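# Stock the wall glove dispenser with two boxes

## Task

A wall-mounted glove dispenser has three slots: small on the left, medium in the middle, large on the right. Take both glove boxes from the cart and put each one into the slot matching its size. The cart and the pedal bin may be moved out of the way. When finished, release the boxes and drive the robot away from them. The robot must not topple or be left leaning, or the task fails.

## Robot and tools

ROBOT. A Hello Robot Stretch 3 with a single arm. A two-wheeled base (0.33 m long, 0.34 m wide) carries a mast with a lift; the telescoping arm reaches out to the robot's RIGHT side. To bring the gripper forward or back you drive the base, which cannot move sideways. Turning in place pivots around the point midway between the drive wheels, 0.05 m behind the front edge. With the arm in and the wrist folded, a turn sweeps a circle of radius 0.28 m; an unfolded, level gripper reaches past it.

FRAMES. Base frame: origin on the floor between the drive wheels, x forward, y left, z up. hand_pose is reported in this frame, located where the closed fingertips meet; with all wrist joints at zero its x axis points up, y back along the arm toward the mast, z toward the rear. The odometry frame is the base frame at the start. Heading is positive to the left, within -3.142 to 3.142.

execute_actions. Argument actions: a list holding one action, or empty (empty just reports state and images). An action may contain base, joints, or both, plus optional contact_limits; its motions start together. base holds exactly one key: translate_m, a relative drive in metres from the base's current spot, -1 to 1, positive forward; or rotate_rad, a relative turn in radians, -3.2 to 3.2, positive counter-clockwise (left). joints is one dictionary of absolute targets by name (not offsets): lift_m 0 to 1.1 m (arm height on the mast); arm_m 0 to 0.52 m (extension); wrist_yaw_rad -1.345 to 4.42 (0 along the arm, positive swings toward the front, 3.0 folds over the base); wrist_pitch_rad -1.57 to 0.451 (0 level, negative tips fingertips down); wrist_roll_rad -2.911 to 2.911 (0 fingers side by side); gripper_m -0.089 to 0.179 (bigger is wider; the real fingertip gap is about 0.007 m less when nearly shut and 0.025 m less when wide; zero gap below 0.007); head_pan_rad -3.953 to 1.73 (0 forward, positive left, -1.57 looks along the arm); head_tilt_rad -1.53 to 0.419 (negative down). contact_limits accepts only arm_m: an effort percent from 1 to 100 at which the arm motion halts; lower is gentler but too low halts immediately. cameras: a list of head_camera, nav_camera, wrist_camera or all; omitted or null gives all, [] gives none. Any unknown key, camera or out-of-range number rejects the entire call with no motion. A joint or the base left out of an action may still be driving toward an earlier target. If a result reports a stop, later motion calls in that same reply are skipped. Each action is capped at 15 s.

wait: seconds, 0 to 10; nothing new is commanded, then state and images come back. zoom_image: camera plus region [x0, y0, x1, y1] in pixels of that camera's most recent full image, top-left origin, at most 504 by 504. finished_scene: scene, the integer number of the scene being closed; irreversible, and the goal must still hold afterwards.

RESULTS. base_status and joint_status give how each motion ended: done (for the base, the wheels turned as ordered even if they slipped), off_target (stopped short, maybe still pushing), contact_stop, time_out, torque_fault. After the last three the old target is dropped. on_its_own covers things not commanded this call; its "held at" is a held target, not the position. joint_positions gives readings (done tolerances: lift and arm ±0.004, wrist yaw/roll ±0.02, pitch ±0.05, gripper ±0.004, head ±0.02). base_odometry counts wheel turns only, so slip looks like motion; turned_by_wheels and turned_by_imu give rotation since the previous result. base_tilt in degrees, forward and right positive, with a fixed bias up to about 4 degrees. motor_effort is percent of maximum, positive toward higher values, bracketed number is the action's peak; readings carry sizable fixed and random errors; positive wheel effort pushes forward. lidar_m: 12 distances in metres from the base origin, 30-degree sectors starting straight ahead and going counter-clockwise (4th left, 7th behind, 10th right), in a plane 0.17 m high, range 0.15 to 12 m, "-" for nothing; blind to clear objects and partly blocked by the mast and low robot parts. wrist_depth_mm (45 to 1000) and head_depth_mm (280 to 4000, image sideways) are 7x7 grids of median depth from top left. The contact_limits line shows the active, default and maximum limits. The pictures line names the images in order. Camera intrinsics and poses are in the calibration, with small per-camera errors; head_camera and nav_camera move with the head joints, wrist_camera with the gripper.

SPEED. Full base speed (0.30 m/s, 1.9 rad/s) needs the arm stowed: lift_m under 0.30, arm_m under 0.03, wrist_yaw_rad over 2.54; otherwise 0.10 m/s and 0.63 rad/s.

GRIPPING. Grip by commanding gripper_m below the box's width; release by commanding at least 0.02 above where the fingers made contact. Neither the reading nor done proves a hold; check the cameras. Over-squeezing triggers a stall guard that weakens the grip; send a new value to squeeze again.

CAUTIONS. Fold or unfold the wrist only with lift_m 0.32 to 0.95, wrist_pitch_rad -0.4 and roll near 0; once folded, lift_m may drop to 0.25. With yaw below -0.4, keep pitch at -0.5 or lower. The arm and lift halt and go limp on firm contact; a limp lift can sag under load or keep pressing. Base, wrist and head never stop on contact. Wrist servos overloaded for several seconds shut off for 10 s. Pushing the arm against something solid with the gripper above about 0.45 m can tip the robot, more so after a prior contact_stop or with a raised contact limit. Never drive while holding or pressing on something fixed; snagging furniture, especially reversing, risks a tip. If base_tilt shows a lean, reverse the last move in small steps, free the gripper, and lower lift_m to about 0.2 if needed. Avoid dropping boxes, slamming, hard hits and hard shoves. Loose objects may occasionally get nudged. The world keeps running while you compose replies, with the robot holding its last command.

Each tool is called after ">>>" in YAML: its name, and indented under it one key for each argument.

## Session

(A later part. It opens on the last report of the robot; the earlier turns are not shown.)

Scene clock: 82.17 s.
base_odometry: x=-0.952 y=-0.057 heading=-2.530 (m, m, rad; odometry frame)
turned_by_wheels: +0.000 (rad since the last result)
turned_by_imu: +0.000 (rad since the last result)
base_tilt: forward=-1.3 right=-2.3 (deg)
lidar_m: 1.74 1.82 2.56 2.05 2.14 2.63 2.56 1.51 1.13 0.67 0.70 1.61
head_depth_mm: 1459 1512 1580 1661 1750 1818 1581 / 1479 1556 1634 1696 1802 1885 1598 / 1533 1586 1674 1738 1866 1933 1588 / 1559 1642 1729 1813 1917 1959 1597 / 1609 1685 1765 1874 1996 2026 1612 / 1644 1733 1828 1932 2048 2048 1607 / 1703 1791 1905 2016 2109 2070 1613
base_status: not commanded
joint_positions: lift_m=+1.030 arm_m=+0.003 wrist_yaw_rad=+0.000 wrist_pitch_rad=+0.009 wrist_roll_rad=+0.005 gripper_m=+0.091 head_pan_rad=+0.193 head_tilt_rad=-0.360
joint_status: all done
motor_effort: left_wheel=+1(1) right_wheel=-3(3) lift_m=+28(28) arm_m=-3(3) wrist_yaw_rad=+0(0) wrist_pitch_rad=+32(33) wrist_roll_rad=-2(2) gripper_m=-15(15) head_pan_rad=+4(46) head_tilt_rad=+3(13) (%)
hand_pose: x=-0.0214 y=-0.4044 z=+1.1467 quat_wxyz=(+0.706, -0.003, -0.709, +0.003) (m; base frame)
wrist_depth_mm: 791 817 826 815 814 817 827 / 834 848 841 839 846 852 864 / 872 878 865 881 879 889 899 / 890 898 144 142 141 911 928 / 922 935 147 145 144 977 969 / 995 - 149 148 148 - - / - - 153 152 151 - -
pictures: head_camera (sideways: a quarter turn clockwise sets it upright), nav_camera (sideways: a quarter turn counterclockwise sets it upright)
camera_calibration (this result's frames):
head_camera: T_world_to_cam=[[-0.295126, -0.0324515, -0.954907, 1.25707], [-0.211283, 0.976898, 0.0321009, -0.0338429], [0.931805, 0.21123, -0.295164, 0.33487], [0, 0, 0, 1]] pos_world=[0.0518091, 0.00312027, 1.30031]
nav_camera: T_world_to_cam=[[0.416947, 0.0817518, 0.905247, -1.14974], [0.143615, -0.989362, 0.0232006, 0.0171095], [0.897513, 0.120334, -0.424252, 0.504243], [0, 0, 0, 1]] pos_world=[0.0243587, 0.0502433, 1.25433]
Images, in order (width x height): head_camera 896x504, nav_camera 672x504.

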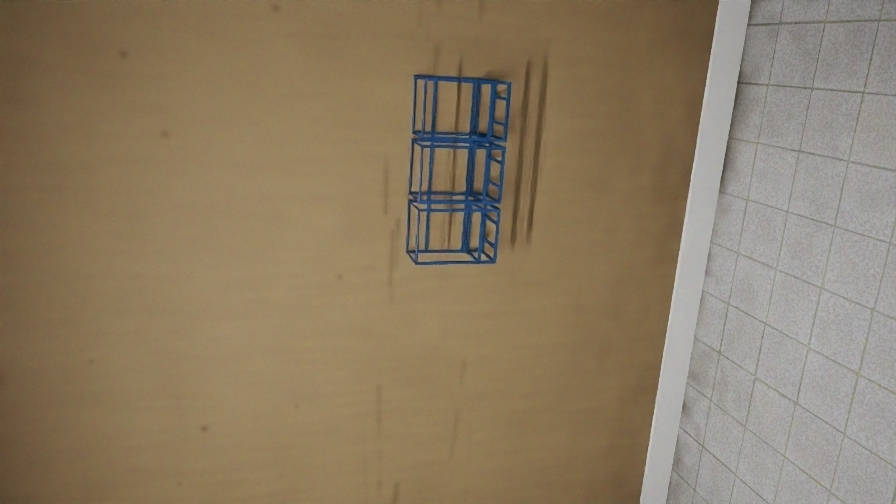

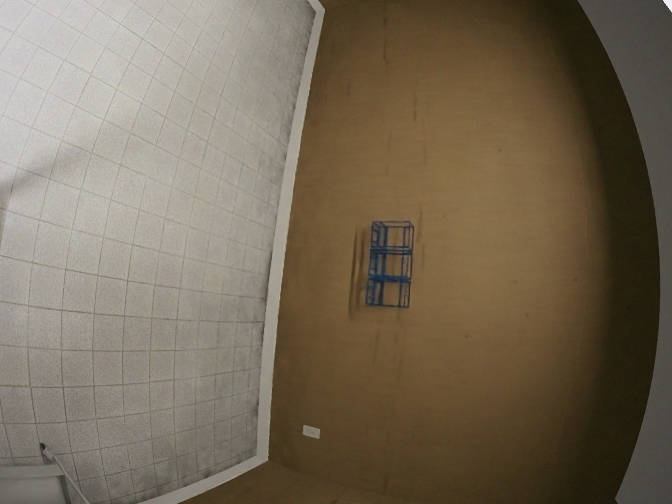

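>>> execute_actions:
  actions:
    - {"base":{"translate_m":0.95},"joints":{"lift_m":1.05}}
  cameras: []

>>> execute_actions:
  actions:
    - {"base":{"rotate_rad":1.53},"joints":{"head_pan_rad":-1.3,"head_tilt_rad":-0.75}}
  cameras: ["head_camera","nav_camera"]

Scene clock: 104.57 s.
base_odometry: x=-1.729 y=-0.603 heading=-2.530 (m, m, rad; odometry frame)
turned_by_wheels: +0.000 (rad since the last result)
turned_by_imu: +0.000 (rad since the last result)
base_tilt: forward=-1.2 right=-2.1 (deg)
lidar_m: 0.79 0.83 1.17 2.62 2.59 2.96 3.49 0.97 0.95 1.13 1.09 0.82
head_depth_mm: 644 675 706 738 779 821 868 / 661 691 724 763 803 848 895 / 677 709 746 784 827 871 930 / 696 730 767 809 848 887 965 / 715 752 791 831 882 911 1001 / 733 775 814 861 905 958 1040 / 755 797 840 889 943 1009 1080
base_status: done
joint_positions: lift_m=+1.050 arm_m=+0.003 wrist_yaw_rad=+0.000 wrist_pitch_rad=+0.009 wrist_roll_rad=+0.005 gripper_m=+0.091 head_pan_rad=+0.193 head_tilt_rad=-0.359
joint_status: all done
on_its_own: wrist_pitch_rad is at rest, and its effort (+33) is outside its rest range (-20 to +32)
motor_effort: left_wheel=+1(4) right_wheel=-2(3) lift_m=+27(32) arm_m=-3(3) wrist_yaw_rad=+0(0) wrist_pitch_rad=+33(33) wrist_roll_rad=-2(2) gripper_m=-15(15) head_pan_rad=+4(4) head_tilt_rad=+3(3) (%)
hand_pose: x=-0.0214 y=-0.4044 z=+1.1668 quat_wxyz=(+0.706, -0.003, -0.709, +0.003) (m; base frame)
wrist_depth_mm: 838 830 835 848 831 849 864 / 866 872 874 870 884 880 880 / 897 895 920 905 910 920 922 / 943 946 144 143 141 959 962 / 951 967 147 145 144 - 990 / 977 - 150 148 148 - 799 / 925 - 154 152 151 - 891
pictures: none
No camera images: the call's "cameras" was empty. Leave "cameras" out to get every camera's image.

Scene clock: 107.93 s.
base_odometry: x=-1.729 y=-0.603 heading=-1.000 (m, m, rad; odometry frame)
turned_by_wheels: +1.530 (rad since the last result)
turned_by_imu: +1.503 (rad since the last result)
base_tilt: forward=-1.2 right=-2.3 (deg)
lidar_m: 2.62 2.29 2.82 3.48 1.01 0.95 1.13 1.15 0.83 0.79 0.82 1.11
head_depth_mm: 649 326 350 392 1037 1219 1214 / 667 728 816 884 1081 1277 1212 / 687 761 842 911 1130 1317 1217 / 705 784 875 990 1180 1352 1217 / 728 811 919 1025 1241 1384 1222 / 751 838 931 1088 1313 1428 1223 / 772 871 992 1158 1387 1422 1234
base_status: done
joint_positions: lift_m=+1.050 arm_m=+0.003 wrist_yaw_rad=+0.000 wrist_pitch_rad=+0.009 wrist_roll_rad=+0.005 gripper_m=+0.091 head_pan_rad=-1.293 head_tilt_rad=-0.741
joint_status: all done
on_its_own: wrist_pitch_rad is at rest, and its effort (+33) is outside its rest range (-20 to +32)
motor_effort: left_wheel=-2(5) right_wheel=+2(8) lift_m=+29(29) arm_m=-3(3) wrist_yaw_rad=+0(0) wrist_pitch_rad=+33(33) wrist_roll_rad=-2(2) gripper_m=-15(15) head_pan_rad=-4(46) head_tilt_rad=-3(22) (%)
hand_pose: x=-0.0214 y=-0.4044 z=+1.1668 quat_wxyz=(+0.706, -0.003, -0.709, +0.003) (m; base frame)
wrist_depth_mm: 499 512 514 523 528 544 547 / 515 526 537 546 550 561 578 / 535 545 552 560 567 585 599 / 558 565 144 142 141 610 623 / 575 581 147 145 144 637 656 / 596 - 149 148 148 672 675 / 617 634 153 152 151 703 712
pictures: head_camera (sideways: a quarter turn clockwise sets it upright), nav_camera (sideways: a quarter turn counterclockwise sets it upright)
camera_calibration (this result's frames):
head_camera: T_world_to_cam=[[-0.14898, 0.612449, -0.776345, 1.02327], [0.959095, 0.280612, 0.0373211, -0.047761], [0.240709, -0.739029, -0.629203, 0.773735], [0, 0, 0, 1]] pos_world=[0.0120103, -0.0414885, 1.28303]
nav_camera: T_world_to_cam=[[0.200845, -0.702979, 0.682262, -0.857721], [-0.970267, -0.238775, 0.0396038, 0.0025647], [0.135066, -0.669931, -0.730034, 0.906698], [0, 0, 0, 1]] pos_world=[0.0522935, 0.00507749, 1.24701]
Images, in order (width x height): head_camera 896x504, nav_camera 672x504.

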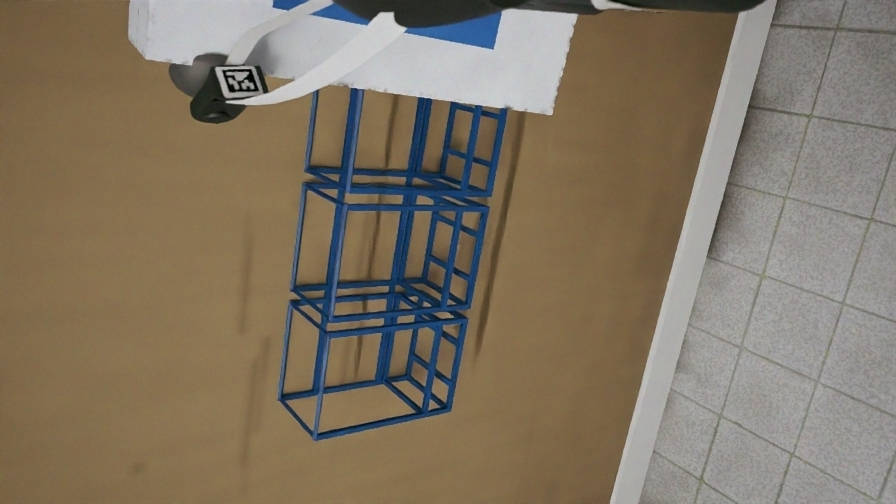

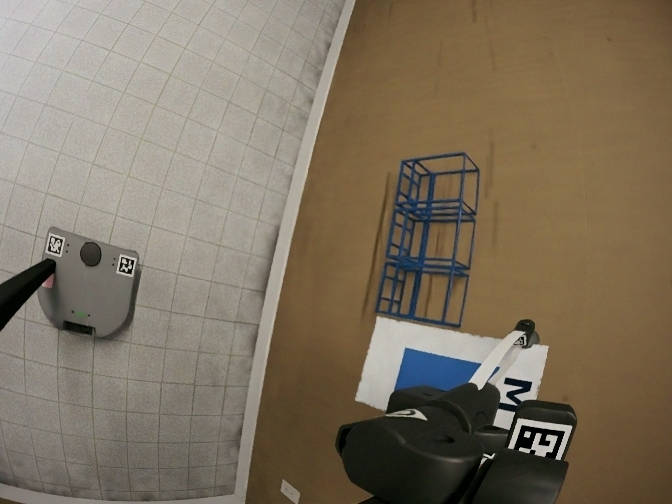

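>>> execute_actions:
  actions:
    - {"base":{"translate_m":0.235},"joints":{"wrist_yaw_rad":0.1,"lift_m":1.07,"head_pan_rad":-1.4,"head_tilt_rad":-0.8}}
  cameras: []

>>> execute_actions:
  actions:
    - {"joints":{"arm_m":0.34}}

Scene clock: 118.20 s.
base_odometry: x=-1.602 y=-0.801 heading=-1.000 (m, m, rad; odometry frame)
turned_by_wheels: +0.000 (rad since the last result)
turned_by_imu: +0.000 (rad since the last result)
base_tilt: forward=-1.3 right=-2.2 (deg)
lidar_m: 2.39 2.08 2.49 3.47 1.34 1.13 1.36 1.14 0.82 0.79 0.82 1.11
head_depth_mm: - - - - - 1295 1184 / 309 323 374 409 1132 1305 1189 / 315 334 376 419 1171 1329 1189 / 684 782 878 1012 1212 1350 1196 / 707 790 898 1052 1254 1367 1191 / 719 809 929 1083 1300 1381 1199 / 732 829 951 1112 1356 1383 1208
base_status: done
joint_positions: lift_m=+1.070 arm_m=+0.003 wrist_yaw_rad=+0.100 wrist_pitch_rad=+0.009 wrist_roll_rad=+0.004 gripper_m=+0.091 head_pan_rad=-1.393 head_tilt_rad=-0.790
joint_status: all done
motor_effort: left_wheel=-2(3) right_wheel=+2(10) lift_m=+28(30) arm_m=-3(3) wrist_yaw_rad=+0(5) wrist_pitch_rad=+32(32) wrist_roll_rad=-2(2) gripper_m=-15(15) head_pan_rad=-4(17) head_tilt_rad=-4(8) (%)
hand_pose: x=+0.0041 y=-0.4031 z=+1.1868 quat_wxyz=(+0.705, +0.032, -0.708, +0.038) (m; base frame)
wrist_depth_mm: 537 531 522 518 516 512 506 / 558 544 546 538 533 527 523 / 576 569 565 561 553 550 541 / 604 586 144 142 141 571 562 / 630 619 147 145 144 589 591 / 652 - 149 148 148 624 608 / 691 685 153 152 151 654 641
pictures: none
No camera images: the call's "cameras" was empty. Leave "cameras" out to get every camera's image.

Scene clock: 121.90 s.
base_odometry: x=-1.602 y=-0.801 heading=-1.000 (m, m, rad; odometry frame)
turned_by_wheels: +0.000 (rad since the last result)
turned_by_imu: +0.000 (rad since the last result)
base_tilt: forward=-1.3 right=-2.2 (deg)
lidar_m: 2.40 2.08 2.50 3.49 1.34 1.13 1.36 1.14 0.83 0.79 0.82 1.11
head_depth_mm: - 634 799 927 1102 1280 1184 / 597 642 830 929 1130 1308 1187 / 678 755 839 976 1165 1325 1190 / 689 773 880 1011 1210 1353 1193 / 704 789 894 1049 1252 1366 1202 / 717 809 925 1079 1298 1379 1203 / 732 829 952 1116 1347 1384 1206
base_status: not commanded
joint_positions: lift_m=+1.070 arm_m=+0.340 wrist_yaw_rad=+0.100 wrist_pitch_rad=+0.009 wrist_roll_rad=+0.004 gripper_m=+0.091 head_pan_rad=-1.393 head_tilt_rad=-0.790
joint_status: all done
motor_effort: left_wheel=-2(2) right_wheel=+2(2) lift_m=+28(28) arm_m=+2(2) wrist_yaw_rad=+0(0) wrist_pitch_rad=+32(33) wrist_roll_rad=-2(2) gripper_m=-15(16) head_pan_rad=-4(4) head_tilt_rad=-3(3) (%)
hand_pose: x=+0.0042 y=-0.7399 z=+1.1868 quat_wxyz=(+0.705, +0.032, -0.708, +0.038) (m; base frame)
wrist_depth_mm: 206 204 204 201 199 197 195 / 214 213 210 209 206 204 203 / 223 221 220 218 213 212 211 / 233 230 144 142 141 220 219 / 243 239 146 145 144 228 228 / 254 - 150 148 147 242 238 / 267 265 153 152 151 252 248
pictures: head_camera (sideways: a quarter turn clockwise sets it upright), nav_camera (sideways: a quarter turn counterclockwise sets it upright), wrist_camera
camera_calibration (this result's frames):
head_camera: T_world_to_cam=[[-0.0936176, 0.661428, -0.744143, 0.980965], [0.982689, 0.181407, 0.0376143, -0.0482842], [0.159872, -0.72774, -0.66696, 0.823343], [0, 0, 0, 1]] pos_world=[0.00765474, -0.040899, 1.28093]
nav_camera: T_world_to_cam=[[0.135317, -0.751976, 0.645152, -0.808965], [-0.988934, -0.14247, 0.0413639, 0.000389751], [0.0608101, -0.64361, -0.762934, 0.949935], [0, 0, 0, 1]] pos_world=[0.0520869, 0.00312068, 1.24663]
wrist_camera: T_world_to_cam=[[-0.997904, -0.0230169, -0.0604721, 0.0502454], [0.0525976, 0.255761, -0.965308, 1.34892], [0.0376848, -0.966466, -0.254014, -0.238731], [0, 0, 0, 1]] pos_world=[-0.0118135, -0.574571, 1.24452]
Images, in order (width x height): head_camera 896x504, nav_camera 672x504, wrist_camera 644x364.

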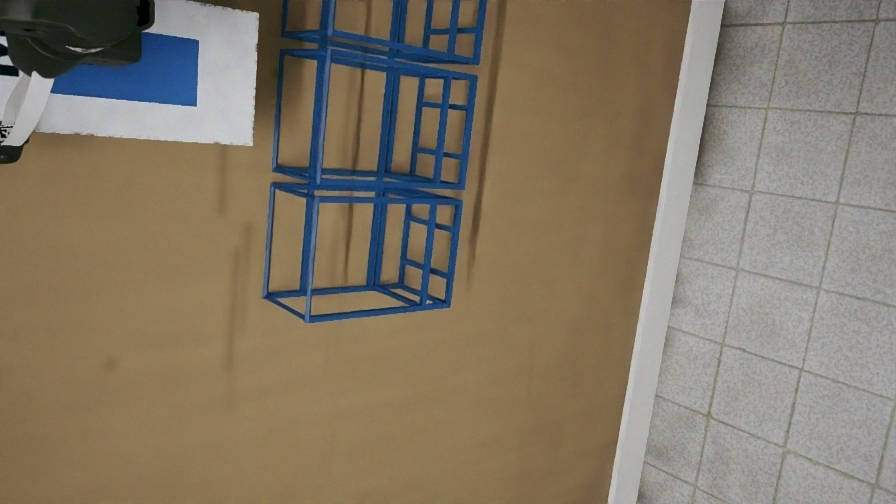

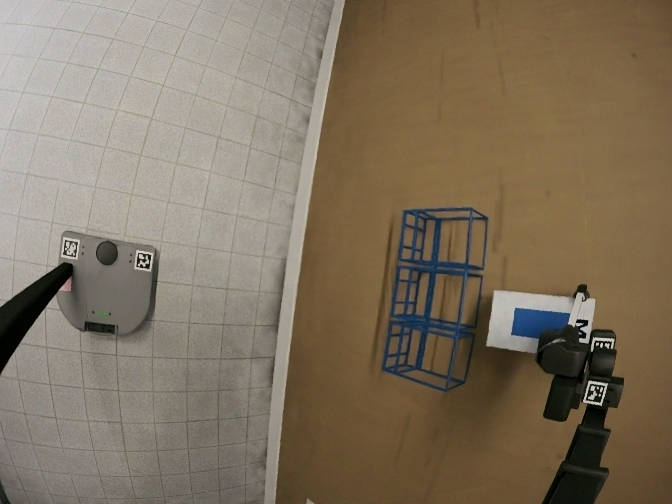

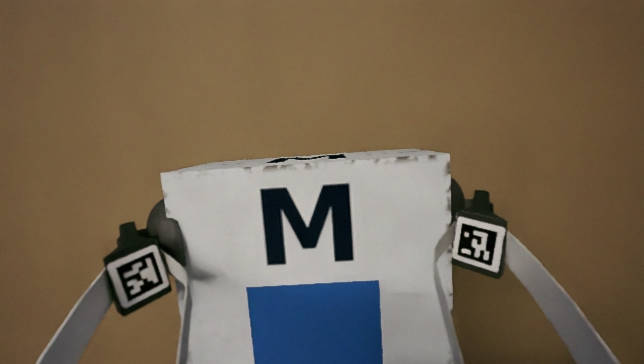

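>>> execute_actions:
  actions:
    - {"joints":{"arm_m":0.352,"lift_m":1.02,"head_tilt_rad":-0.7}}
  cameras: ["head_camera","wrist_camera"]

Scene clock: 131.10 s.
base_odometry: x=-1.602 y=-0.801 heading=-1.000 (m, m, rad; odometry frame)
turned_by_wheels: +0.000 (rad since the last result)
turned_by_imu: +0.000 (rad since the last result)
base_tilt: forward=-1.3 right=-2.2 (deg)
lidar_m: 2.40 2.08 2.50 3.48 1.34 1.13 1.36 1.14 0.83 0.79 0.82 1.11
head_depth_mm: 625 - 712 864 1003 1169 1227 / 651 656 704 899 1033 1206 1233 / 665 739 812 903 1062 1253 1236 / 679 751 832 936 1099 1296 1238 / 692 766 850 964 1131 1337 1240 / 707 784 883 1004 1176 1356 1247 / 720 802 905 1033 1208 1388 1251
base_status: not commanded
joint_positions: lift_m=+1.020 arm_m=+0.352 wrist_yaw_rad=+0.100 wrist_pitch_rad=+0.010 wrist_roll_rad=+0.004 gripper_m=+0.091 head_pan_rad=-1.393 head_tilt_rad=-0.705
joint_status: all done
motor_effort: left_wheel=-2(2) right_wheel=+2(2) lift_m=+23(27) arm_m=+2(3) wrist_yaw_rad=+0(1) wrist_pitch_rad=+32(32) wrist_roll_rad=-2(2) gripper_m=-15(15) head_pan_rad=-4(3) head_tilt_rad=+2(9) (%)
hand_pose: x=+0.0042 y=-0.7519 z=+1.1371 quat_wxyz=(+0.705, +0.032, -0.708, +0.039) (m; base frame)
wrist_depth_mm: 195 194 191 190 189 187 184 / 203 201 199 197 195 194 191 / 210 209 207 205 201 202 198 / 220 217 144 142 141 208 207 / 229 226 146 145 144 216 215 / 239 - 149 149 148 229 224 / 251 249 154 152 151 238 234
pictures: head_camera (sideways: a quarter turn clockwise sets it upright), wrist_camera
camera_calibration (this result's frames):
head_camera: T_world_to_cam=[[-0.0820108, 0.596754, -0.798222, 1.05138], [0.982127, 0.184537, 0.0370548, -0.0475565], [0.169414, -0.780917, -0.601222, 0.737771], [0, 0, 0, 1]] pos_world=[0.00794276, -0.0425042, 1.28457]
wrist_camera: T_world_to_cam=[[-0.997902, -0.023044, -0.060507, 0.046988], [0.0526414, 0.255326, -0.965421, 1.30389], [0.0376962, -0.96658, -0.253577, -0.263534], [0, 0, 0, 1]] pos_world=[-0.0118151, -0.586562, 1.19482]
Images, in order (width x height): head_camera 896x504, wrist_camera 644x364.

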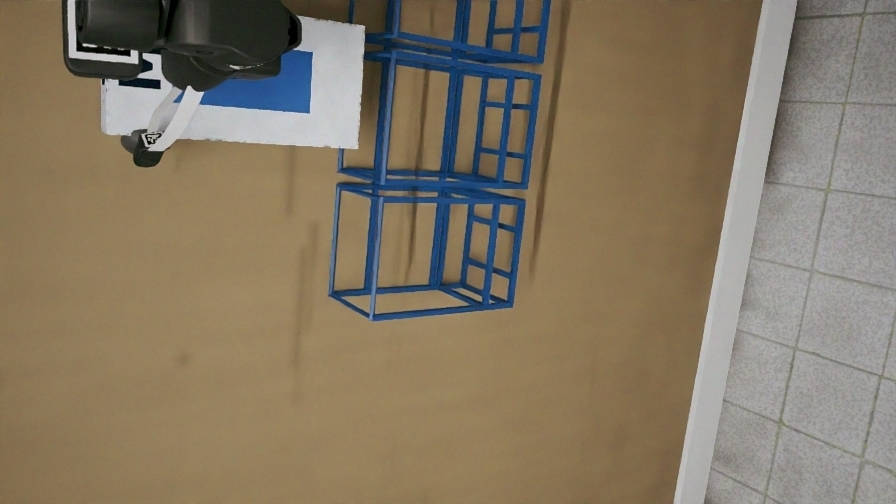

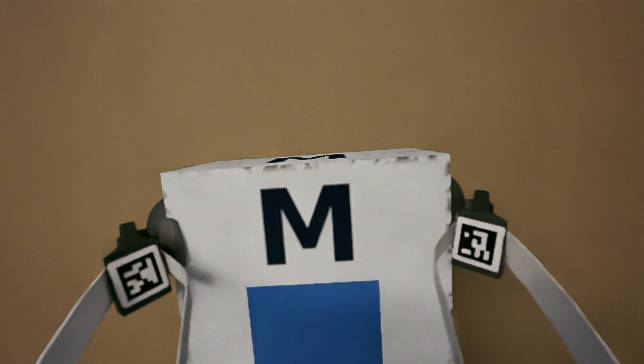

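>>> execute_actions:
  actions:
    - {"base":{"translate_m":0.03}}
  cameras: []

>>> execute_actions:
  actions:
    - {"joints":{"lift_m":0.97}}
  cameras: ["head_camera"]

Scene clock: 137.03 s.
base_odometry: x=-1.586 y=-0.826 heading=-1.000 (m, m, rad; odometry frame)
turned_by_wheels: +0.000 (rad since the last result)
turned_by_imu: +0.000 (rad since the last result)
base_tilt: forward=-1.4 right=-2.2 (deg)
lidar_m: 2.36 2.06 2.45 3.48 1.38 1.16 1.39 1.14 0.83 0.79 0.82 1.11
head_depth_mm: 626 - 709 869 1004 1166 1226 / 646 656 703 890 1029 1204 1235 / 665 739 812 912 1067 1247 1242 / 677 750 828 931 1096 1295 1236 / 693 767 854 980 1137 1339 1242 / 706 784 881 1004 1171 1356 1247 / 721 803 903 1031 1208 1389 1250
base_status: done
joint_positions: lift_m=+1.020 arm_m=+0.352 wrist_yaw_rad=+0.101 wrist_pitch_rad=+0.010 wrist_roll_rad=+0.004 gripper_m=+0.091 head_pan_rad=-1.393 head_tilt_rad=-0.705
joint_status: not commanded
on_its_own: wrist_pitch_rad is at rest, and its effort (+33) is outside its rest range (-20 to +32)
motor_effort: left_wheel=-2(3) right_wheel=+1(10) lift_m=+23(23) arm_m=+2(2) wrist_yaw_rad=-1(1) wrist_pitch_rad=+33(32) wrist_roll_rad=-2(2) gripper_m=-15(15) head_pan_rad=-4(4) head_tilt_rad=+2(2) (%)
hand_pose: x=+0.0043 y=-0.7519 z=+1.1371 quat_wxyz=(+0.705, +0.032, -0.708, +0.039) (m; base frame)
wrist_depth_mm: 194 193 191 189 188 186 184 / 203 201 199 196 195 193 190 / 211 209 206 204 201 200 198 / 219 216 144 142 141 208 206 / 230 226 147 145 144 214 215 / 241 240 150 149 148 228 223 / 251 250 153 152 151 238 232
pictures: none
No camera images: the call's "cameras" was empty. Leave "cameras" out to get every camera's image.

Scene clock: 138.33 s.
base_odometry: x=-1.586 y=-0.826 heading=-1.000 (m, m, rad; odometry frame)
turned_by_wheels: +0.000 (rad since the last result)
turned_by_imu: +0.000 (rad since the last result)
base_tilt: forward=-1.2 right=-2.0 (deg)
lidar_m: 2.36 2.06 2.45 3.48 1.38 1.16 1.39 1.14 0.83 0.79 0.82 1.11
head_depth_mm: 641 - - 864 1003 1170 1232 / 655 668 717 892 1027 1211 1238 / 667 733 811 911 1064 1252 1240 / 677 750 831 930 1094 1292 1245 / 692 765 854 978 1127 1335 1243 / 706 782 878 1007 1165 1361 1245 / 719 801 905 1034 1208 1388 1248
base_status: not commanded
joint_positions: lift_m=+0.970 arm_m=+0.352 wrist_yaw_rad=+0.099 wrist_pitch_rad=+0.010 wrist_roll_rad=+0.003 gripper_m=+0.091 head_pan_rad=-1.393 head_tilt_rad=-0.705
joint_status: all done
motor_effort: left_wheel=-2(2) right_wheel=+3(3) lift_m=+23(22) arm_m=+3(2) wrist_yaw_rad=+1(1) wrist_pitch_rad=+32(33) wrist_roll_rad=-2(2) gripper_m=-15(16) head_pan_rad=-3(4) head_tilt_rad=+2(2) (%)
hand_pose: x=+0.0040 y=-0.7519 z=+1.0872 quat_wxyz=(+0.705, +0.032, -0.707, +0.038) (m; base frame)
wrist_depth_mm: 195 193 191 189 187 186 184 / 202 200 198 197 195 192 191 / 211 209 207 204 202 200 198 / 220 216 144 142 141 208 206 / 229 226 146 145 144 215 215 / 239 238 150 149 148 228 223 / 251 249 153 152 151 236 235
pictures: head_camera (sideways: a quarter turn clockwise sets it upright)
camera_calibration (this result's frames):
head_camera: T_world_to_cam=[[-0.0820061, 0.596728, -0.798242, 1.05141], [0.982127, 0.184538, 0.0370545, -0.0475562], [0.169417, -0.780936, -0.601196, 0.737737], [0, 0, 0, 1]] pos_world=[0.00794286, -0.0425048, 1.28457]
Images, in order (width x height): head_camera 896x504.

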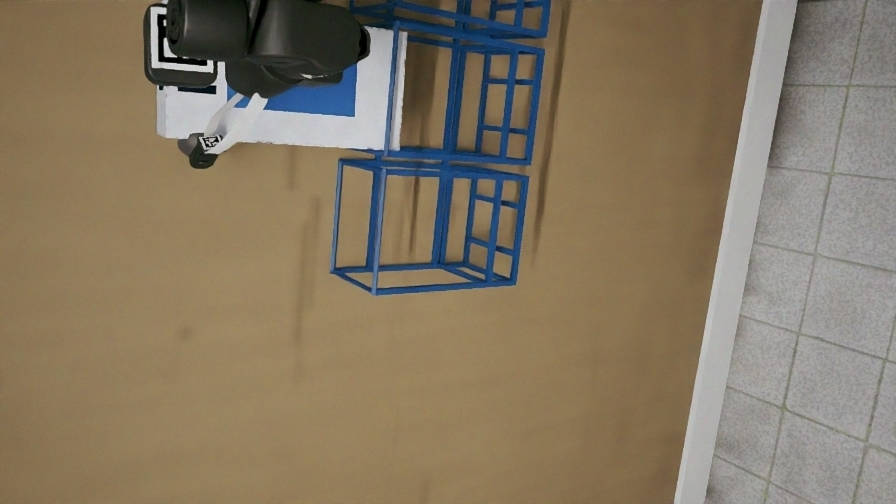

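>>> execute_actions:
  actions:
    - {"joints":{"lift_m":0.82}}
  cameras: ["head_camera"]

Scene clock: 142.43 s.
base_odometry: x=-1.586 y=-0.826 heading=-1.000 (m, m, rad; odometry frame)
turned_by_wheels: +0.000 (rad since the last result)
turned_by_imu: +0.000 (rad since the last result)
base_tilt: forward=-1.2 right=-2.1 (deg)
lidar_m: 2.37 2.07 2.45 3.48 1.38 1.16 1.39 1.14 0.82 0.79 0.82 1.11
head_depth_mm: 640 705 753 - 1012 1166 1227 / 653 718 761 816 1035 1206 1232 / 666 735 810 910 1063 1248 1239 / 679 751 831 934 1100 1299 1236 / 691 767 851 974 1132 1335 1240 / 706 784 881 1008 1167 1361 1250 / 720 803 902 1031 1212 1386 1245
base_status: not commanded
joint_positions: lift_m=+0.820 arm_m=+0.352 wrist_yaw_rad=+0.095 wrist_pitch_rad=+0.010 wrist_roll_rad=+0.003 gripper_m=+0.091 head_pan_rad=-1.393 head_tilt_rad=-0.705
joint_status: all done
motor_effort: left_wheel=-2(2) right_wheel=+4(4) lift_m=+22(23) arm_m=+2(2) wrist_yaw_rad=+3(3) wrist_pitch_rad=+32(32) wrist_roll_rad=-2(2) gripper_m=-16(15) head_pan_rad=-4(4) head_tilt_rad=+2(2) (%)
hand_pose: x=+0.0029 y=-0.7520 z=+0.9373 quat_wxyz=(+0.705, +0.030, -0.707, +0.037) (m; base frame)
wrist_depth_mm: 194 192 191 189 187 187 186 / 201 200 198 197 195 194 192 / 209 208 206 204 202 200 200 / 218 216 144 142 141 209 207 / 227 224 147 145 144 214 215 / 237 - 150 149 148 226 223 / 245 238 153 151 150 233 230
pictures: head_camera (sideways: a quarter turn clockwise sets it upright)
camera_calibration (this result's frames):
head_camera: T_world_to_cam=[[-0.0820017, 0.596704, -0.798261, 1.05143], [0.982126, 0.184539, 0.0370543, -0.0475558], [0.169421, -0.780955, -0.601171, 0.737705], [0, 0, 0, 1]] pos_world=[0.00794295, -0.0425053, 1.28457]
Images, in order (width x height): head_camera 896x504.

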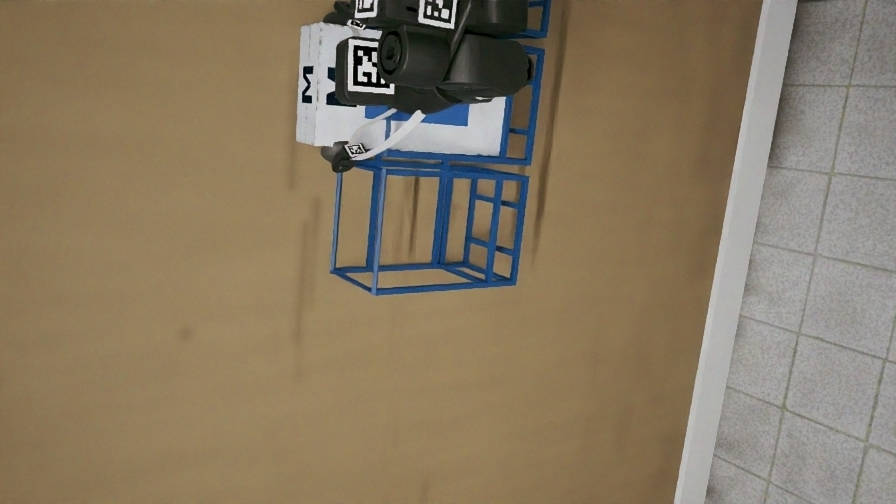

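>>> execute_actions:
  actions:
    - {"joints":{"gripper_m":0.165}}
  cameras: ["wrist_camera"]

>>> execute_actions:
  actions:
    - {"joints":{"lift_m":0.93,"wrist_pitch_rad":0}}
  cameras: []

>>> execute_actions:
  actions:
    - {"joints":{"arm_m":0,"wrist_yaw_rad":0}}
  cameras: ["head_camera"]

Scene clock: 147.87 s.
base_odometry: x=-1.586 y=-0.826 heading=-1.000 (m, m, rad; odometry frame)
turned_by_wheels: +0.000 (rad since the last result)
turned_by_imu: +0.000 (rad since the last result)
base_tilt: forward=-1.3 right=-2.1 (deg)
lidar_m: 2.36 2.07 2.45 3.49 1.38 1.16 1.39 1.14 0.82 0.79 0.82 1.11
head_depth_mm: 642 705 761 - 1013 1165 1232 / 652 719 770 799 1035 1208 1228 / 667 734 809 909 1063 1251 1240 / 680 748 832 929 1095 1292 1241 / 692 769 855 973 1131 1332 1245 / 706 783 881 1004 1173 1365 1246 / 721 801 904 1033 1208 1394 1251
base_status: not commanded
joint_positions: lift_m=+0.820 arm_m=+0.352 wrist_yaw_rad=+0.098 wrist_pitch_rad=+0.056 wrist_roll_rad=+0.003 gripper_m=+0.165 head_pan_rad=-1.393 head_tilt_rad=-0.705
joint_status: all done
motor_effort: left_wheel=-2(3) right_wheel=+3(5) lift_m=+23(24) arm_m=+2(2) wrist_yaw_rad=+1(4) wrist_pitch_rad=+12(32) wrist_roll_rad=-2(2) gripper_m=+1(83) head_pan_rad=-4(4) head_tilt_rad=+2(2) (%)
hand_pose: x=+0.0038 y=-0.7527 z=+0.9490 quat_wxyz=(+0.704, +0.015, -0.708, +0.054) (m; base frame)
wrist_depth_mm: 198 198 196 193 192 190 188 / 206 203 202 200 197 195 193 / 212 210 208 205 204 202 199 / 219 217 215 213 211 207 206 / 228 224 182 171 165 - 211 / 233 228 124 122 120 221 220 / 247 236 126 124 123 153 229
pictures: wrist_camera
camera_calibration (this result's frames):
wrist_camera: T_world_to_cam=[[-0.997698, -0.0241422, -0.0633642, 0.0371006], [0.0568826, 0.210657, -0.975904, 1.09878], [0.0369085, -0.977262, -0.208799, -0.362498], [0, 0, 0, 1]] pos_world=[-0.0121069, -0.584825, 0.998966]
Images, in order (width x height): wrist_camera 644x364.

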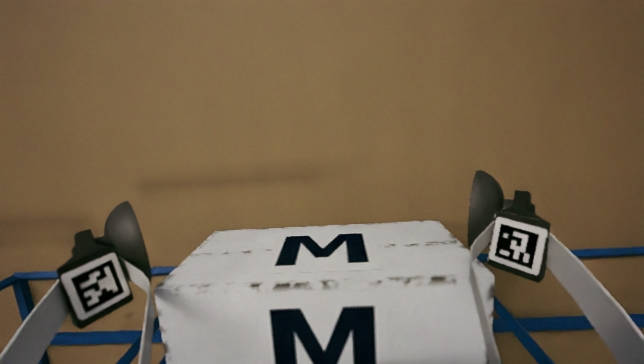

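Scene clock: 149.70 s.
base_odometry: x=-1.586 y=-0.826 heading=-1.000 (m, m, rad; odometry frame)
turned_by_wheels: +0.000 (rad since the last result)
turned_by_imu: +0.000 (rad since the last result)
base_tilt: forward=-1.2 right=-2.2 (deg)
lidar_m: 2.36 2.06 2.46 3.48 1.38 1.16 1.39 1.14 0.83 0.79 0.82 1.11
head_depth_mm: 641 689 - 793 1000 1169 1235 / 652 715 750 779 1028 1208 1228 / 667 731 812 907 1061 1250 1243 / 676 750 831 928 1096 1289 1240 / 691 768 856 980 1128 1333 1237 / 706 782 878 1007 1165 1364 1247 / 721 799 904 1033 1208 1392 1246
base_status: not commanded
joint_positions: lift_m=+0.930 arm_m=+0.352 wrist_yaw_rad=+0.098 wrist_pitch_rad=-0.015 wrist_roll_rad=+0.003 gripper_m=+0.165 head_pan_rad=-1.393 head_tilt_rad=-0.705
joint_status: all done
motor_effort: left_wheel=-2(2) right_wheel=+3(3) lift_m=+26(27) arm_m=+2(2) wrist_yaw_rad=+2(1) wrist_pitch_rad=+7(10) wrist_roll_rad=-2(2) gripper_m=+1(0) head_pan_rad=-3(4) head_tilt_rad=+2(1) (%)
hand_pose: x=+0.0037 y=-0.7513 z=+1.0407 quat_wxyz=(+0.706, +0.040, -0.707, +0.029) (m; base frame)
wrist_depth_mm: 193 191 190 187 186 186 182 / 201 199 198 196 194 192 190 / 210 207 206 204 202 200 199 / 218 218 215 213 212 208 207 / 230 227 226 223 221 - 215 / 241 239 237 234 232 229 226 / 256 253 249 245 242 241 239
pictures: none
No camera images: the call's "cameras" was empty. Leave "cameras" out to get every camera's image.

Scene clock: 153.47 s.
base_odometry: x=-1.586 y=-0.826 heading=-1.000 (m, m, rad; odometry frame)
turned_by_wheels: +0.000 (rad since the last result)
turned_by_imu: +0.000 (rad since the last result)
base_tilt: forward=-1.3 right=-2.2 (deg)
lidar_m: 2.36 2.06 2.45 3.49 1.38 1.16 1.39 1.14 0.82 0.79 0.82 1.11
head_depth_mm: 643 706 754 764 - - - / 654 718 764 777 1044 - 1238 / 667 733 811 884 1063 1250 1239 / 678 751 828 929 1095 1291 1239 / 694 767 854 976 1130 1339 1248 / 708 783 882 1006 1172 1360 1248 / 721 803 902 1037 1209 1395 1251
base_status: not commanded
joint_positions: lift_m=+0.930 arm_m=+0.003 wrist_yaw_rad=+0.000 wrist_pitch_rad=-0.016 wrist_roll_rad=+0.003 gripper_m=+0.165 head_pan_rad=-1.393 head_tilt_rad=-0.705
joint_status: all done
joint sent to its limit — the command would take arm_m past its lower limit, so that joint was sent only as far as its limit.
motor_effort: left_wheel=-2(2) right_wheel=+3(3) lift_m=+25(25) arm_m=-3(3) wrist_yaw_rad=+0(0) wrist_pitch_rad=+7(7) wrist_roll_rad=-2(2) gripper_m=+1(1) head_pan_rad=-3(5) head_tilt_rad=+2(2) (%)
hand_pose: x=-0.0215 y=-0.4037 z=+1.0403 quat_wxyz=(+0.706, +0.006, -0.708, -0.006) (m; base frame)
wrist_depth_mm: 495 497 510 512 527 533 544 / 510 523 533 541 547 553 571 / 532 544 553 562 573 581 595 / 550 566 567 578 599 608 622 / 578 583 588 503 622 - 644 / 597 620 624 520 655 676 686 / 645 641 645 549 685 707 728
pictures: head_camera (sideways: a quarter turn clockwise sets it upright)
camera_calibration (this result's frames):
head_camera: T_world_to_cam=[[-0.0819461, 0.596399, -0.798494, 1.05174], [0.982124, 0.184552, 0.0370511, -0.0475517], [0.169461, -0.781184, -0.600861, 0.737301], [0, 0, 0, 1]] pos_world=[0.00794407, -0.0425119, 1.28458]
Images, in order (width x height): head_camera 896x504.

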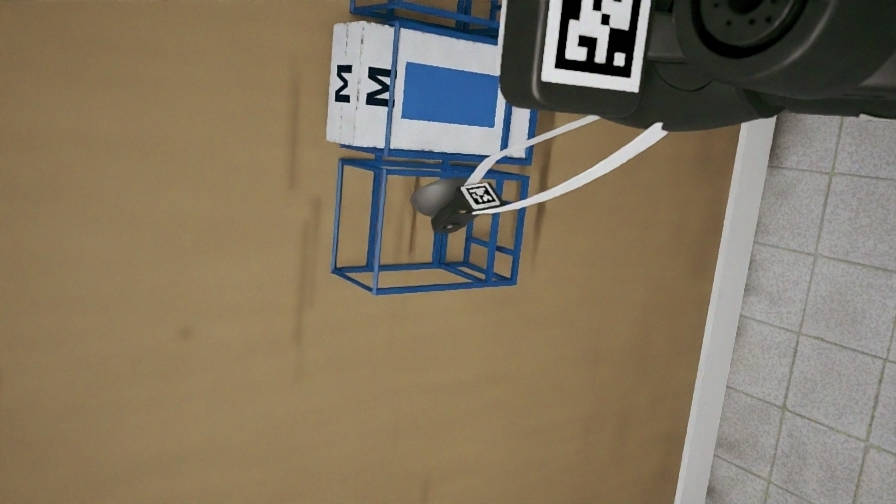

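>>> execute_actions:
  actions:
    - {"base":{"translate_m":-0.33}}
  cameras: []

>>> execute_actions:
  actions:
    - {"base":{"rotate_rad":-1.6},"joints":{"head_pan_rad":-1.57,"head_tilt_rad":-0.65,"gripper_m":0.179}}
  cameras: []

>>> execute_actions:
  actions:
    - {"base":{"translate_m":-0.75}}

Scene clock: 163.60 s.
base_odometry: x=-1.765 y=-0.549 heading=-1.000 (m, m, rad; odometry frame)
turned_by_wheels: +0.000 (rad since the last result)
turned_by_imu: -0.001 (rad since the last result)
base_tilt: forward=-1.3 right=-2.2 (deg)
lidar_m: 2.69 2.35 2.91 3.48 0.92 0.90 1.06 1.10 0.83 0.80 0.82 1.11
head_depth_mm: 645 708 789 875 - - - / 658 723 804 899 1048 - 1234 / 671 741 820 907 1070 1256 1232 / 683 757 835 937 1102 1300 1242 / 696 772 827 878 1140 1343 1244 / 711 790 813 876 1174 1351 1245 / 725 806 886 1014 1214 1387 1252
base_status: done
joint_positions: lift_m=+0.930 arm_m=+0.003 wrist_yaw_rad=+0.000 wrist_pitch_rad=-0.016 wrist_roll_rad=+0.003 gripper_m=+0.165 head_pan_rad=-1.393 head_tilt_rad=-0.705
joint_status: not commanded
motor_effort: left_wheel=-1(6) right_wheel=+2(3) lift_m=+25(25) arm_m=-3(3) wrist_yaw_rad=-1(0) wrist_pitch_rad=+7(7) wrist_roll_rad=-2(2) gripper_m=+1(1) head_pan_rad=-4(4) head_tilt_rad=+1(1) (%)
hand_pose: x=-0.0215 y=-0.4037 z=+1.0403 quat_wxyz=(+0.706, +0.006, -0.708, -0.006) (m; base frame)
wrist_depth_mm: 494 497 512 521 529 538 547 / 517 516 535 546 555 564 572 / 532 547 557 563 578 583 598 / 559 569 581 595 606 614 634 / 485 586 601 619 629 - 659 / 491 613 628 647 665 677 697 / 526 533 669 681 699 713 726
pictures: none
No camera images: the call's "cameras" was empty. Leave "cameras" out to get every camera's image.

Scene clock: 167.13 s.
base_odometry: x=-1.765 y=-0.549 heading=-2.600 (m, m, rad; odometry frame)
turned_by_wheels: -1.600 (rad since the last result)
turned_by_imu: -1.572 (rad since the last result)
base_tilt: forward=-1.3 right=-2.1 (deg)
lidar_m: 0.79 0.82 1.09 2.69 2.53 2.83 3.49 0.94 0.90 1.06 1.09 0.84
head_depth_mm: 891 975 1080 1196 1367 1484 - / 892 976 1078 1201 - - - / 893 981 1082 1212 - - - / 895 984 1087 1212 1373 1481 1268 / 898 979 1085 1192 1384 1493 1288 / 897 984 1089 1220 1377 1491 1283 / 901 986 1092 1218 1381 1497 1282
base_status: done
joint_positions: lift_m=+0.930 arm_m=+0.003 wrist_yaw_rad=+0.000 wrist_pitch_rad=-0.016 wrist_roll_rad=+0.003 gripper_m=+0.179 head_pan_rad=-1.563 head_tilt_rad=-0.656
joint_status: all done
motor_effort: left_wheel=+1(5) right_wheel=-3(8) lift_m=+26(26) arm_m=-3(3) wrist_yaw_rad=+0(0) wrist_pitch_rad=+7(7) wrist_roll_rad=-2(2) gripper_m=+1(65) head_pan_rad=-4(22) head_tilt_rad=+2(6) (%)
hand_pose: x=-0.0215 y=-0.4037 z=+1.0403 quat_wxyz=(+0.706, +0.006, -0.708, -0.006) (m; base frame)
wrist_depth_mm: 725 745 767 787 795 814 845 / 743 784 788 816 844 856 877 / 790 809 822 846 878 896 917 / 823 836 866 889 911 928 940 / 838 873 898 932 954 978 742 / - 939 940 995 992 - - / 960 963 - - - - 930
pictures: none
No camera images: the call's "cameras" was empty. Leave "cameras" out to get every camera's image.

Scene clock: 175.80 s.
base_odometry: x=-1.122 y=-0.162 heading=-2.600 (m, m, rad; odometry frame)
turned_by_wheels: +0.000 (rad since the last result)
turned_by_imu: -0.002 (rad since the last result)
base_tilt: forward=-1.3 right=-2.2 (deg)
lidar_m: 1.54 1.58 2.11 2.07 2.10 2.80 2.75 1.61 0.70 0.67 1.12 1.49
head_depth_mm: 918 1001 1105 1098 943 1087 - / 917 1005 1108 1108 - - - / 919 1010 1081 1016 - - - / 921 1011 1085 991 950 1117 1195 / 921 1006 1114 1223 1402 1476 1272 / 923 1009 1117 1257 1423 1507 1279 / 922 1013 1121 1251 1415 1511 1285
base_status: done
joint_positions: lift_m=+0.930 arm_m=+0.003 wrist_yaw_rad=+0.000 wrist_pitch_rad=-0.016 wrist_roll_rad=+0.003 gripper_m=+0.179 head_pan_rad=-1.563 head_tilt_rad=-0.656
joint_status: not commanded
motor_effort: left_wheel=+1(3) right_wheel=-3(8) lift_m=+26(25) arm_m=-2(3) wrist_yaw_rad=+1(0) wrist_pitch_rad=+7(7) wrist_roll_rad=-2(2) gripper_m=+1(2) head_pan_rad=-4(5) head_tilt_rad=+2(2) (%)
hand_pose: x=-0.0215 y=-0.4037 z=+1.0403 quat_wxyz=(+0.706, +0.006, -0.708, -0.006) (m; base frame)
wrist_depth_mm: 746 769 795 807 839 844 868 / 773 800 828 838 853 886 906 / 817 842 853 886 905 915 955 / 838 869 892 897 958 959 993 / 877 907 916 862 970 - - / - 947 986 731 765 - - / 974 992 - 537 545 656 -
pictures: head_camera (sideways: a quarter turn clockwise sets it upright), nav_camera (sideways: a quarter turn counterclockwise sets it upright), wrist_camera
camera_calibration (this result's frames):
head_camera: T_world_to_cam=[[0.020348, 0.561676, -0.827107, 1.08842], [0.999173, 0.0177051, 0.0366043, -0.0470764], [0.0352038, -0.827168, -0.560851, 0.686069], [0, 0, 0, 1]] pos_world=[0.000738152, -0.0430103, 1.28674]
nav_camera: T_world_to_cam=[[0.00554271, -0.670398, 0.741981, -0.934356], [-0.998827, 0.0319829, 0.0363587, 0.00695953], [-0.0481055, -0.741312, -0.669434, 0.828999], [0, 0, 0, 1]] pos_world=[0.0520096, -0.0120662, 1.24798]
wrist_camera: T_world_to_cam=[[-0.995248, 0.0783163, -0.057864, 0.0618105], [0.0772946, 0.273985, -0.958623, 1.12386], [-0.059222, -0.95854, -0.278736, 0.0767717], [0, 0, 0, 1]] pos_world=[-0.0208047, -0.239172, 1.10233]
Images, in order (width x height): head_camera 896x504, nav_camera 672x504, wrist_camera 644x364.

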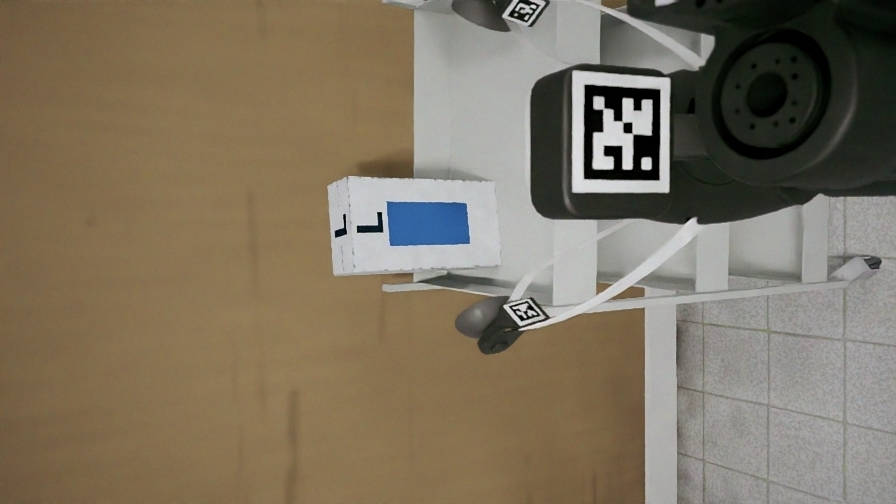

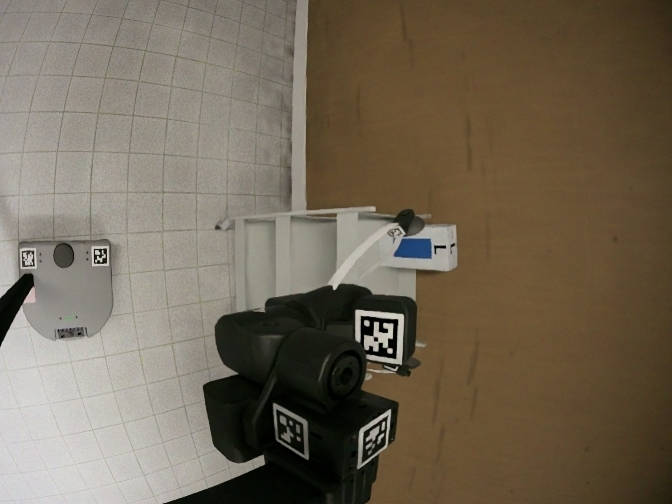

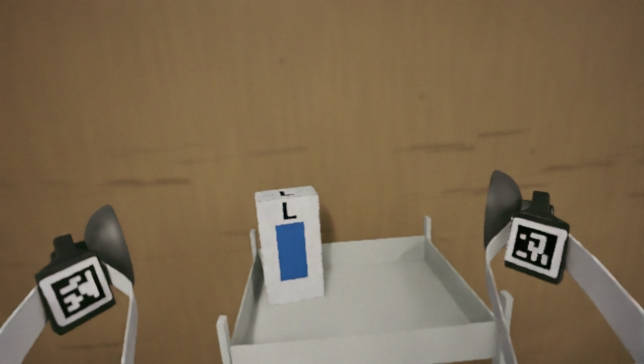

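>>> execute_actions:
  actions:
    - {"base":{"translate_m":0.015},"joints":{"lift_m":0.775,"arm_m":0.35,"head_tilt_rad":-0.7}}
  cameras: ["head_camera","wrist_camera"]

Scene clock: 184.27 s.
base_odometry: x=-1.135 y=-0.169 heading=-2.600 (m, m, rad; odometry frame)
turned_by_wheels: +0.000 (rad since the last result)
turned_by_imu: +0.000 (rad since the last result)
base_tilt: forward=-1.2 right=-2.2 (deg)
lidar_m: 1.52 1.57 2.08 2.08 2.11 2.81 2.77 1.62 0.70 0.66 1.12 1.48
head_depth_mm: 919 1016 1129 1082 - 1236 1193 / 923 1016 1127 - 1156 1221 1194 / 922 1016 1073 - 1152 1214 1198 / 921 1016 1081 978 1121 1094 1215 / 921 1014 1136 1275 1439 1465 1249 / 927 1021 1137 1281 1469 1469 1255 / 924 1020 1140 1282 1471 1464 1263
base_status: done
joint_positions: lift_m=+0.775 arm_m=+0.350 wrist_yaw_rad=+0.000 wrist_pitch_rad=-0.017 wrist_roll_rad=+0.003 gripper_m=+0.179 head_pan_rad=-1.563 head_tilt_rad=-0.692
joint_status: all done
motor_effort: left_wheel=+1(5) right_wheel=-3(4) lift_m=+20(22) arm_m=+2(3) wrist_yaw_rad=+0(1) wrist_pitch_rad=+8(8) wrist_roll_rad=-2(2) gripper_m=+1(0) head_pan_rad=-4(4) head_tilt_rad=-3(8) (%)
hand_pose: x=-0.0214 y=-0.7505 z=+0.8855 quat_wxyz=(+0.706, +0.006, -0.708, -0.006) (m; base frame)
wrist_depth_mm: 441 450 462 473 487 497 509 / 461 473 482 495 507 517 531 / 483 485 499 511 525 540 561 / 501 505 284 300 550 570 587 / 523 529 299 312 572 584 614 / - 560 310 328 473 459 522 / 577 577 325 342 388 379 355
pictures: head_camera (sideways: a quarter turn clockwise sets it upright), wrist_camera
camera_calibration (this result's frames):
head_camera: T_world_to_cam=[[0.0201617, 0.591051, -0.806382, 1.0614], [0.999184, 0.0163138, 0.0369397, -0.0475114], [0.0349884, -0.806469, -0.59024, 0.724304], [0, 0, 0, 1]] pos_world=[0.000730804, -0.0424367, 1.28516]
wrist_camera: T_world_to_cam=[[-0.995254, 0.0782653, -0.0578349, 0.0799659], [0.0772744, 0.274345, -0.958521, 1.07064], [-0.0591522, -0.958441, -0.279091, -0.298403], [0, 0, 0, 1]] pos_world=[-0.0207981, -0.585986, 0.947576]
Images, in order (width x height): head_camera 896x504, wrist_camera 644x364.

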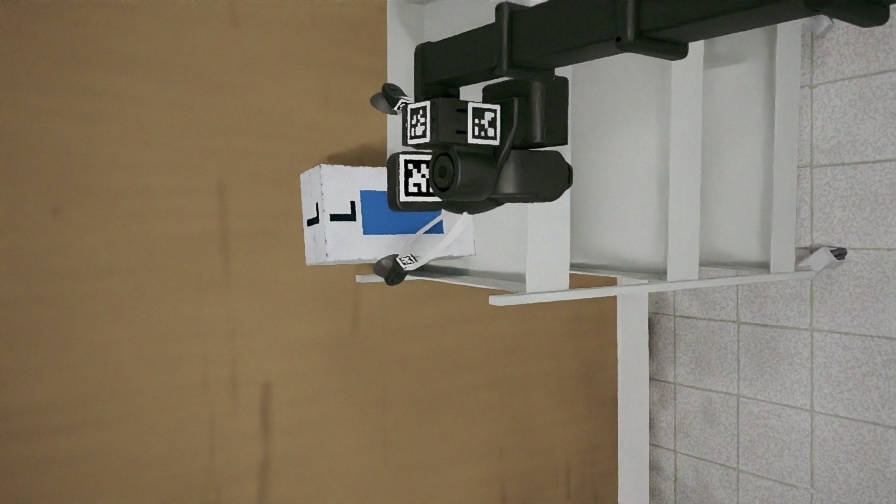

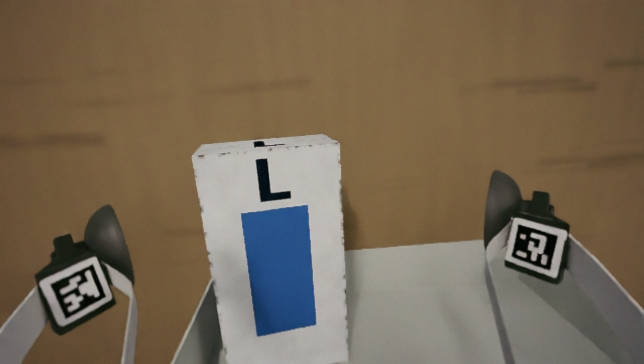

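>>> execute_actions:
  actions:
    - {"base":{"translate_m":-0.008},"joints":{"wrist_yaw_rad":0.15,"arm_m":0.43}}
  cameras: ["head_camera","wrist_camera"]

Scene clock: 190.73 s.
base_odometry: x=-1.128 y=-0.165 heading=-2.600 (m, m, rad; odometry frame)
turned_by_wheels: +0.000 (rad since the last result)
turned_by_imu: +0.000 (rad since the last result)
base_tilt: forward=-1.3 right=-2.2 (deg)
lidar_m: 1.53 1.58 2.09 2.08 2.10 2.79 2.76 1.61 0.70 0.67 1.12 1.49
head_depth_mm: 918 1012 1122 1082 - 1228 1182 / 920 1015 1110 - 1117 1219 1189 / 921 1016 1076 - 1122 1221 1193 / 920 1017 1079 1006 1119 1225 1200 / 924 1018 1136 1280 1440 1461 1253 / 927 1019 1136 1288 1479 1456 1264 / 927 1027 1143 1286 1484 1471 1264
base_status: done
joint_positions: lift_m=+0.775 arm_m=+0.430 wrist_yaw_rad=+0.149 wrist_pitch_rad=-0.017 wrist_roll_rad=+0.003 gripper_m=+0.179 head_pan_rad=-1.563 head_tilt_rad=-0.692
joint_status: all done
motor_effort: left_wheel=+1(3) right_wheel=-3(8) lift_m=+20(20) arm_m=+2(2) wrist_yaw_rad=+1(2) wrist_pitch_rad=+8(7) wrist_roll_rad=-2(2) gripper_m=+1(0) head_pan_rad=-4(5) head_tilt_rad=-3(3) (%)
hand_pose: x=+0.0166 y=-0.8277 z=+0.8855 quat_wxyz=(+0.705, +0.059, -0.706, +0.046) (m; base frame)
wrist_depth_mm: 417 412 402 399 390 385 381 / 432 427 424 415 408 402 398 / 454 444 442 428 426 421 417 / 478 467 211 212 438 436 427 / 497 490 221 221 455 462 445 / - 521 491 230 371 369 362 / 557 538 306 242 355 372 363
pictures: head_camera (sideways: a quarter turn clockwise sets it upright), wrist_camera
camera_calibration (this result's frames):
head_camera: T_world_to_cam=[[0.0201618, 0.591052, -0.806382, 1.0614], [0.999184, 0.0163136, 0.0369397, -0.0475114], [0.0349882, -0.806469, -0.590241, 0.724305], [0, 0, 0, 1]] pos_world=[0.000730794, -0.0424367, 1.28516]
wrist_camera: T_world_to_cam=[[-0.995835, -0.0704876, -0.0578349, 0.000728406], [0.0356519, 0.282782, -0.958521, 1.09655], [0.0839185, -0.956591, -0.279091, -0.370956], [0, 0, 0, 1]] pos_world=[-0.0072385, -0.664886, 0.947576]
Images, in order (width x height): head_camera 896x504, wrist_camera 644x364.

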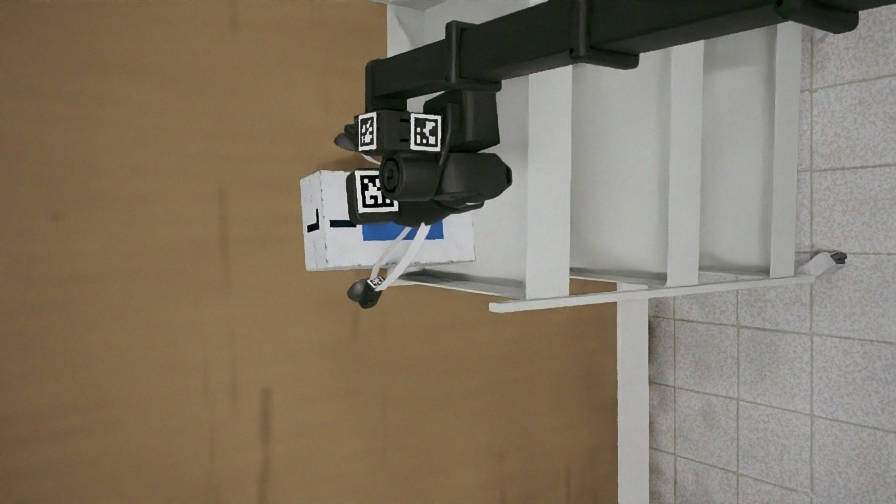

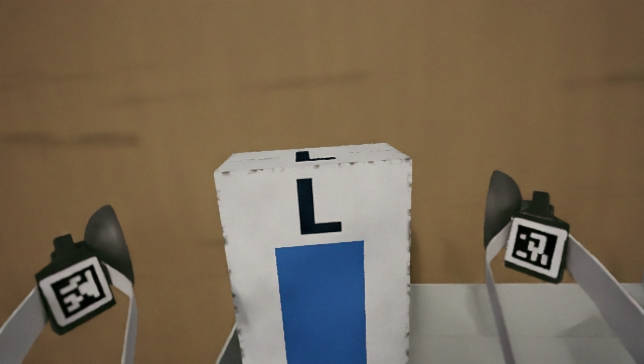

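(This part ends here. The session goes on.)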